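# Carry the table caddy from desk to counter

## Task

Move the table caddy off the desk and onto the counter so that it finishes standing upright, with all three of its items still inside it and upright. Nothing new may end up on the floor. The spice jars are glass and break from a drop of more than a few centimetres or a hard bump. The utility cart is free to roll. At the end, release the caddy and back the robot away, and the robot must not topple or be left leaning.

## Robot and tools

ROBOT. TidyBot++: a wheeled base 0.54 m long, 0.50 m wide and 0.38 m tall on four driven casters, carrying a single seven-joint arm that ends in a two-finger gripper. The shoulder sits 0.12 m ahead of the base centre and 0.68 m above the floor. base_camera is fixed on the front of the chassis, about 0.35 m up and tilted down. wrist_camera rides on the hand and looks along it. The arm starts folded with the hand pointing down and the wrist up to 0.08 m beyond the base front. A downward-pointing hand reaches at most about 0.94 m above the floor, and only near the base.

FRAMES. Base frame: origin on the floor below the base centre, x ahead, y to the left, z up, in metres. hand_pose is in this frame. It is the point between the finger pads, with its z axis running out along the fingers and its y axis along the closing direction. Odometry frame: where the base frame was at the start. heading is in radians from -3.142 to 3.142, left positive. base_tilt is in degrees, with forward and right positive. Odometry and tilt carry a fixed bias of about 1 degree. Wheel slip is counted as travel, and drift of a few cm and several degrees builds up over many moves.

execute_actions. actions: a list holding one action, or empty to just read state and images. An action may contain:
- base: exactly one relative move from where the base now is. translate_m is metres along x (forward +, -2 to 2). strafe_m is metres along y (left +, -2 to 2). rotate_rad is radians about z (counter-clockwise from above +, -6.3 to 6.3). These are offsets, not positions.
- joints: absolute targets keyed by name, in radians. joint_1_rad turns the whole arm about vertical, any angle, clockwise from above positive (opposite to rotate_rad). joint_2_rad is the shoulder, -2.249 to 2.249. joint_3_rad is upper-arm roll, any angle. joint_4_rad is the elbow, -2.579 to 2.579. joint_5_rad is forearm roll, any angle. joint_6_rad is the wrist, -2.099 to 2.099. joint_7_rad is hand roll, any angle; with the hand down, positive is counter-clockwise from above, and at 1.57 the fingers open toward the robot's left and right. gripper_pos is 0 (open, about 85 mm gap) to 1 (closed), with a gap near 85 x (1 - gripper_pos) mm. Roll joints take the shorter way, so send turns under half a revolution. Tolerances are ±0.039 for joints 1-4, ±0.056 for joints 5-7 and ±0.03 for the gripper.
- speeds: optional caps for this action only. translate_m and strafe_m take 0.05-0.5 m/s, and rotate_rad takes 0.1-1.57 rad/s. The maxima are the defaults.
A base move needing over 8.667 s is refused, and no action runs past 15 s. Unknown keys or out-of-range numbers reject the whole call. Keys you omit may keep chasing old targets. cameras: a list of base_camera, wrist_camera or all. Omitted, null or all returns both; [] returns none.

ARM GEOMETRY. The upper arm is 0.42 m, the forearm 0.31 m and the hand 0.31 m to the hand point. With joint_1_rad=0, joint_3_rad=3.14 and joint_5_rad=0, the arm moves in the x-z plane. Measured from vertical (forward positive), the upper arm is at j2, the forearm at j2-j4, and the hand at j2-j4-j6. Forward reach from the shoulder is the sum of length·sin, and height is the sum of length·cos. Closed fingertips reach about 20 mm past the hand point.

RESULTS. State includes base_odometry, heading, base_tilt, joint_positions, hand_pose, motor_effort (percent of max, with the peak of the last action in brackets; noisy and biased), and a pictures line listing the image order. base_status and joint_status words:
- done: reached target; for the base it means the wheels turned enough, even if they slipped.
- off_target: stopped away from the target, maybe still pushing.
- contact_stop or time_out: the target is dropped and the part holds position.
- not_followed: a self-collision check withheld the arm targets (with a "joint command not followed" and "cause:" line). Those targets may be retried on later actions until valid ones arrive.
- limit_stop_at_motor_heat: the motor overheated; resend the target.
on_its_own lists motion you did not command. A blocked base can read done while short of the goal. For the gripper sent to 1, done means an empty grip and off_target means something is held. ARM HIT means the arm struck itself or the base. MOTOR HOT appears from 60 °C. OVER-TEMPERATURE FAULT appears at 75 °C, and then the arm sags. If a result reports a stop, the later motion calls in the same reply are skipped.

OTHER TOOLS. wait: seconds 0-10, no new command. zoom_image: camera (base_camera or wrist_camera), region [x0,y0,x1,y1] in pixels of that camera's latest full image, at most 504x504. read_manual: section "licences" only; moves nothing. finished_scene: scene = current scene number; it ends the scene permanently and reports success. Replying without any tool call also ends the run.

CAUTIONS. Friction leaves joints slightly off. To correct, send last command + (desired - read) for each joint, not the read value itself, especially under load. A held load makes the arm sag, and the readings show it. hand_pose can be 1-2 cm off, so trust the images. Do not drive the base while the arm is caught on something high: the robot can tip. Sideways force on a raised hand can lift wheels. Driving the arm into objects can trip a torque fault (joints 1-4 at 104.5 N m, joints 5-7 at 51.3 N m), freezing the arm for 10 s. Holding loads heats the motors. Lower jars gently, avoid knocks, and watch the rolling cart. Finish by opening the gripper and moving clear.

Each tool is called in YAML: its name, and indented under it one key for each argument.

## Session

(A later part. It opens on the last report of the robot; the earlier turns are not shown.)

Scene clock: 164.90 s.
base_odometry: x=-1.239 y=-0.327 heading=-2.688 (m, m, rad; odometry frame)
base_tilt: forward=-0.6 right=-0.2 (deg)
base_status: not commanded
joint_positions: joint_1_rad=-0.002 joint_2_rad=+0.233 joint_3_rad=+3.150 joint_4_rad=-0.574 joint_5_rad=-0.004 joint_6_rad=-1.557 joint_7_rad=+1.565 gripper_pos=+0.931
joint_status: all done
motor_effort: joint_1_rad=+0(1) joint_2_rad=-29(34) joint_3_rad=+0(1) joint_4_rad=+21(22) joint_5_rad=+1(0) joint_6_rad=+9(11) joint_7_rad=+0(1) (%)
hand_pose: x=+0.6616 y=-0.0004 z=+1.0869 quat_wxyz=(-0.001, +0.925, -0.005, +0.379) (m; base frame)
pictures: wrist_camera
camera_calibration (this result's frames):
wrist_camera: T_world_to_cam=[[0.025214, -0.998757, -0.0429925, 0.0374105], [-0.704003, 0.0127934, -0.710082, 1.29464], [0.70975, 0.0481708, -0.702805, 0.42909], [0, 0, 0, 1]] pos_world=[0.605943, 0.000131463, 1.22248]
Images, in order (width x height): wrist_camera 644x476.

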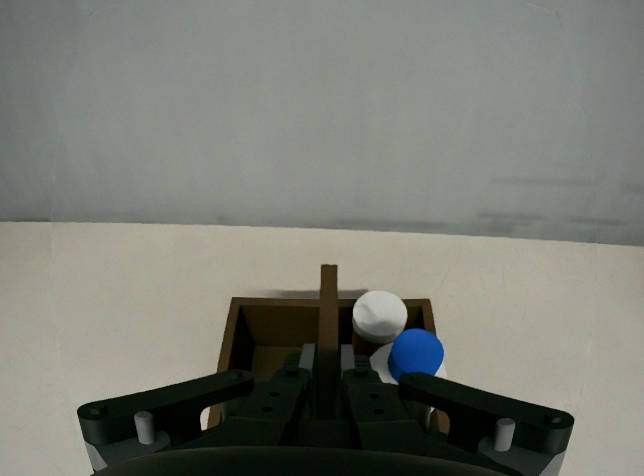

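execute_actions:
  actions:
    - {"joints": {"joint_2_rad": 0.24, "joint_6_rad": -1.485}}
  cameras: ["wrist_camera"]

Scene clock: 166.50 s.
base_odometry: x=-1.239 y=-0.327 heading=-2.688 (m, m, rad; odometry frame)
base_tilt: forward=-0.5 right=-0.2 (deg)
base_status: not commanded
joint_positions: joint_1_rad=-0.002 joint_2_rad=+0.247 joint_3_rad=+3.150 joint_4_rad=-0.574 joint_5_rad=-0.004 joint_6_rad=-1.534 joint_7_rad=+1.565 gripper_pos=+0.931
joint_status: all done
motor_effort: joint_1_rad=+0(1) joint_2_rad=-26(29) joint_3_rad=+0(1) joint_4_rad=+18(21) joint_5_rad=+0(0) joint_6_rad=+9(10) joint_7_rad=-1(1) (%)
hand_pose: x=+0.6723 y=-0.0004 z=+1.0843 quat_wxyz=(-0.001, +0.924, -0.005, +0.383) (m; base frame)
pictures: wrist_camera
camera_calibration (this result's frames):
wrist_camera: T_world_to_cam=[[0.0255888, -0.998763, -0.0426363, 0.0363737], [-0.697573, 0.0127103, -0.716401, 1.30292], [0.716057, 0.0480738, -0.696385, 0.408393], [0, 0, 0, 1]] pos_world=[0.615518, 0.00013513, 1.21936]
Images, in order (width x height): wrist_camera 644x476.

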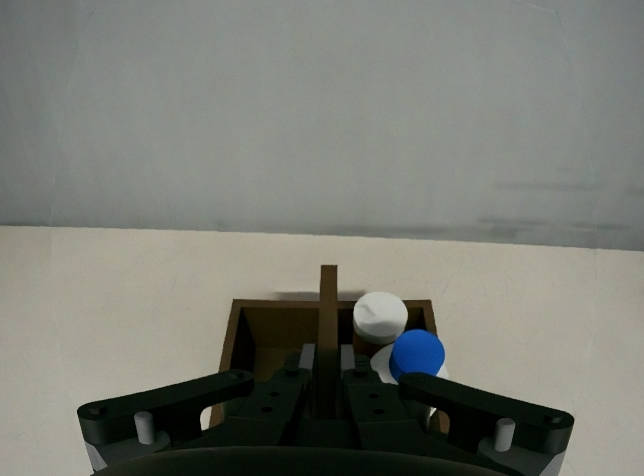

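execute_actions:
  actions:
    - {"joints": {"joint_6_rad": -1.56}}
  cameras: ["wrist_camera"]

Scene clock: 168.30 s.
base_odometry: x=-1.239 y=-0.327 heading=-2.688 (m, m, rad; odometry frame)
base_tilt: forward=-0.6 right=-0.2 (deg)
base_status: not commanded
joint_positions: joint_1_rad=-0.002 joint_2_rad=+0.247 joint_3_rad=+3.150 joint_4_rad=-0.570 joint_5_rad=-0.004 joint_6_rad=-1.542 joint_7_rad=+1.565 gripper_pos=+0.931
joint_status: all done
motor_effort: joint_1_rad=-1(1) joint_2_rad=-27(28) joint_3_rad=+0(0) joint_4_rad=+19(20) joint_5_rad=+0(0) joint_6_rad=+8(9) joint_7_rad=-1(1) (%)
hand_pose: x=+0.6706 y=-0.0004 z=+1.0842 quat_wxyz=(-0.001, +0.924, -0.005, +0.381) (m; base frame)
pictures: wrist_camera
camera_calibration (this result's frames):
wrist_camera: T_world_to_cam=[[0.0254083, -0.998762, -0.0427618, 0.0366831], [-0.700802, 0.0127091, -0.713243, 1.30031], [0.712904, 0.0480898, -0.699611, 0.415192], [0, 0, 0, 1]] pos_world=[0.614335, 0.000145386, 1.21948]
Images, in order (width x height): wrist_camera 644x476.

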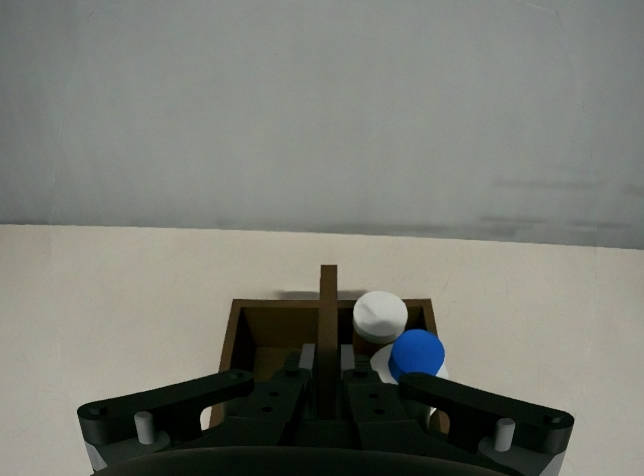

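execute_actions:
  actions:
    - {"joints": {"joint_4_rad": -0.585, "joint_2_rad": 0.25}}
  cameras: ["wrist_camera"]

Scene clock: 169.90 s.
base_odometry: x=-1.239 y=-0.327 heading=-2.688 (m, m, rad; odometry frame)
base_tilt: forward=-0.6 right=-0.2 (deg)
base_status: not commanded
joint_positions: joint_1_rad=-0.002 joint_2_rad=+0.246 joint_3_rad=+3.150 joint_4_rad=-0.573 joint_5_rad=-0.004 joint_6_rad=-1.542 joint_7_rad=+1.565 gripper_pos=+0.931
joint_status: all done
motor_effort: joint_1_rad=+0(0) joint_2_rad=-24(29) joint_3_rad=+0(1) joint_4_rad=+17(18) joint_5_rad=+0(0) joint_6_rad=+6(8) joint_7_rad=-1(1) (%)
hand_pose: x=+0.6703 y=-0.0004 z=+1.0830 quat_wxyz=(-0.001, +0.925, -0.005, +0.380) (m; base frame)
pictures: wrist_camera
camera_calibration (this result's frames):
wrist_camera: T_world_to_cam=[[0.0252885, -0.998761, -0.0428512, 0.0368145], [-0.702679, 0.0127301, -0.711393, 1.2986], [0.711057, 0.0481007, -0.701487, 0.417838], [0, 0, 0, 1]] pos_world=[0.614459, 0.000139326, 1.2185]
Images, in order (width x height): wrist_camera 644x476.

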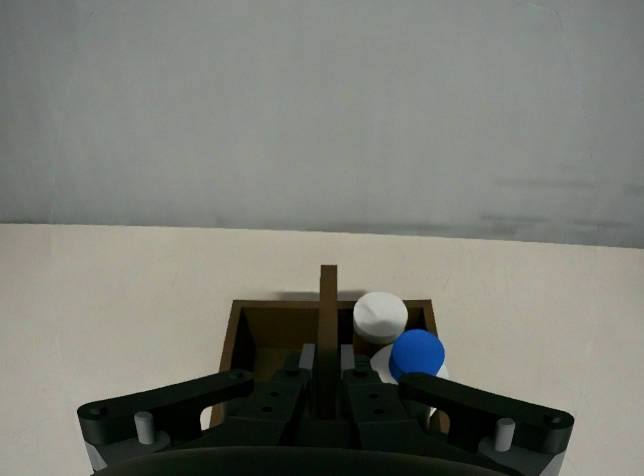

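execute_actions:
  actions:
    - {"joints": {"gripper_pos": 0.4}}
  cameras: ["wrist_camera"]

Scene clock: 171.17 s.
base_odometry: x=-1.239 y=-0.327 heading=-2.688 (m, m, rad; odometry frame)
base_tilt: forward=-0.6 right=-0.2 (deg)
base_status: not commanded
joint_positions: joint_1_rad=-0.002 joint_2_rad=+0.246 joint_3_rad=+3.150 joint_4_rad=-0.573 joint_5_rad=-0.004 joint_6_rad=-1.542 joint_7_rad=+1.565 gripper_pos=+0.400
joint_status: all done
motor_effort: joint_1_rad=+0(0) joint_2_rad=-24(26) joint_3_rad=+0(0) joint_4_rad=+17(18) joint_5_rad=+1(0) joint_6_rad=+6(7) joint_7_rad=+0(1) (%)
hand_pose: x=+0.6703 y=-0.0004 z=+1.0830 quat_wxyz=(-0.001, +0.925, -0.005, +0.380) (m; base frame)
pictures: wrist_camera
camera_calibration (this result's frames):
wrist_camera: T_world_to_cam=[[0.0252876, -0.998761, -0.0428518, 0.0368152], [-0.702691, 0.0127304, -0.711381, 1.29859], [0.711046, 0.0481007, -0.701499, 0.417849], [0, 0, 0, 1]] pos_world=[0.614466, 0.000139248, 1.21849]
Images, in order (width x height): wrist_camera 644x476.

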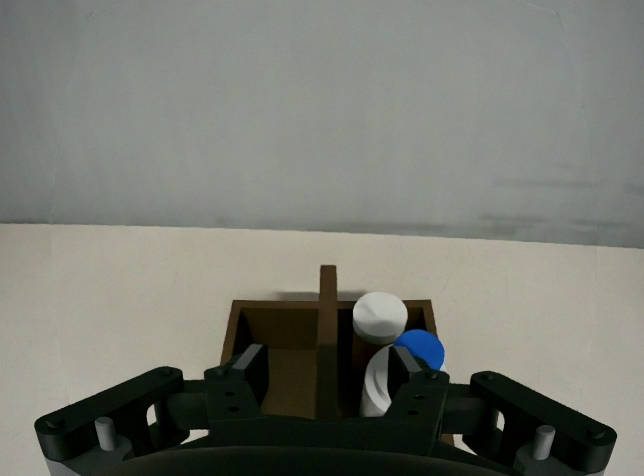

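execute_actions:
  actions:
    - {"base": {"translate_m": -0.5}, "joints": {"joint_2_rad": 0.0}}

Scene clock: 174.50 s.
base_odometry: x=-0.789 y=-0.108 heading=-2.689 (m, m, rad; odometry frame)
base_tilt: forward=-0.6 right=-0.2 (deg)
base_status: done
joint_positions: joint_1_rad=-0.002 joint_2_rad=-0.006 joint_3_rad=+3.150 joint_4_rad=-0.579 joint_5_rad=-0.004 joint_6_rad=-1.542 joint_7_rad=+1.565 gripper_pos=+0.400
joint_status: all done
motor_effort: joint_1_rad=-1(2) joint_2_rad=-13(32) joint_3_rad=+0(2) joint_4_rad=+14(19) joint_5_rad=+1(2) joint_6_rad=+7(8) joint_7_rad=+0(1) (%)
hand_pose: x=+0.5535 y=-0.0006 z=+1.2053 quat_wxyz=(-0.001, +0.871, -0.005, +0.491) (m; base frame)
pictures: base_camera, wrist_camera
camera_calibration (this result's frames):
wrist_camera: T_world_to_cam=[[0.0350233, -0.998742, -0.035873, 0.0309989], [-0.50809, 0.0131155, -0.861204, 1.37636], [0.860592, 0.0483889, -0.506992, 0.269486], [0, 0, 0, 1]] pos_world=[0.466314, -0.000131963, 1.32307]
Images, in order (width x height): base_camera 644x364, wrist_camera 644x476.

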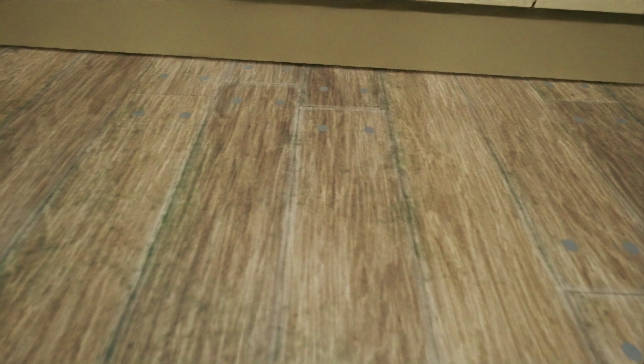

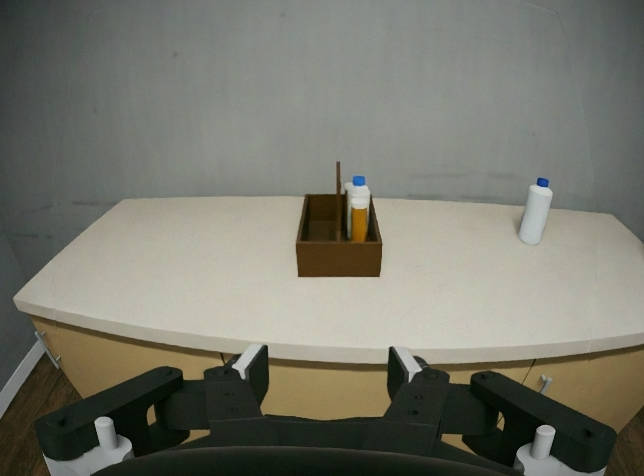

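zoom_image:
  camera: "wrist_camera"
  region: [260, 150, 420, 290]

Region (260, 150, 420, 290) of wrist_camera's 644x476 image, scaled by 3.150; it fills the top 441 rows of this view, and the rest is white.

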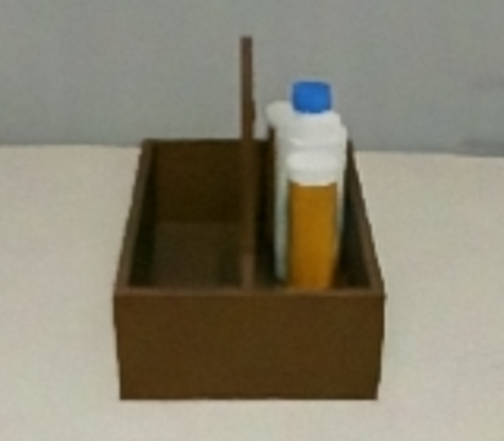

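The caddy is upright on the counter with all three objects standing in it, and the robot has backed clear, so I'm ending scene 1.

finished_scene:
  scene: 1

The scene is finished: the task was done.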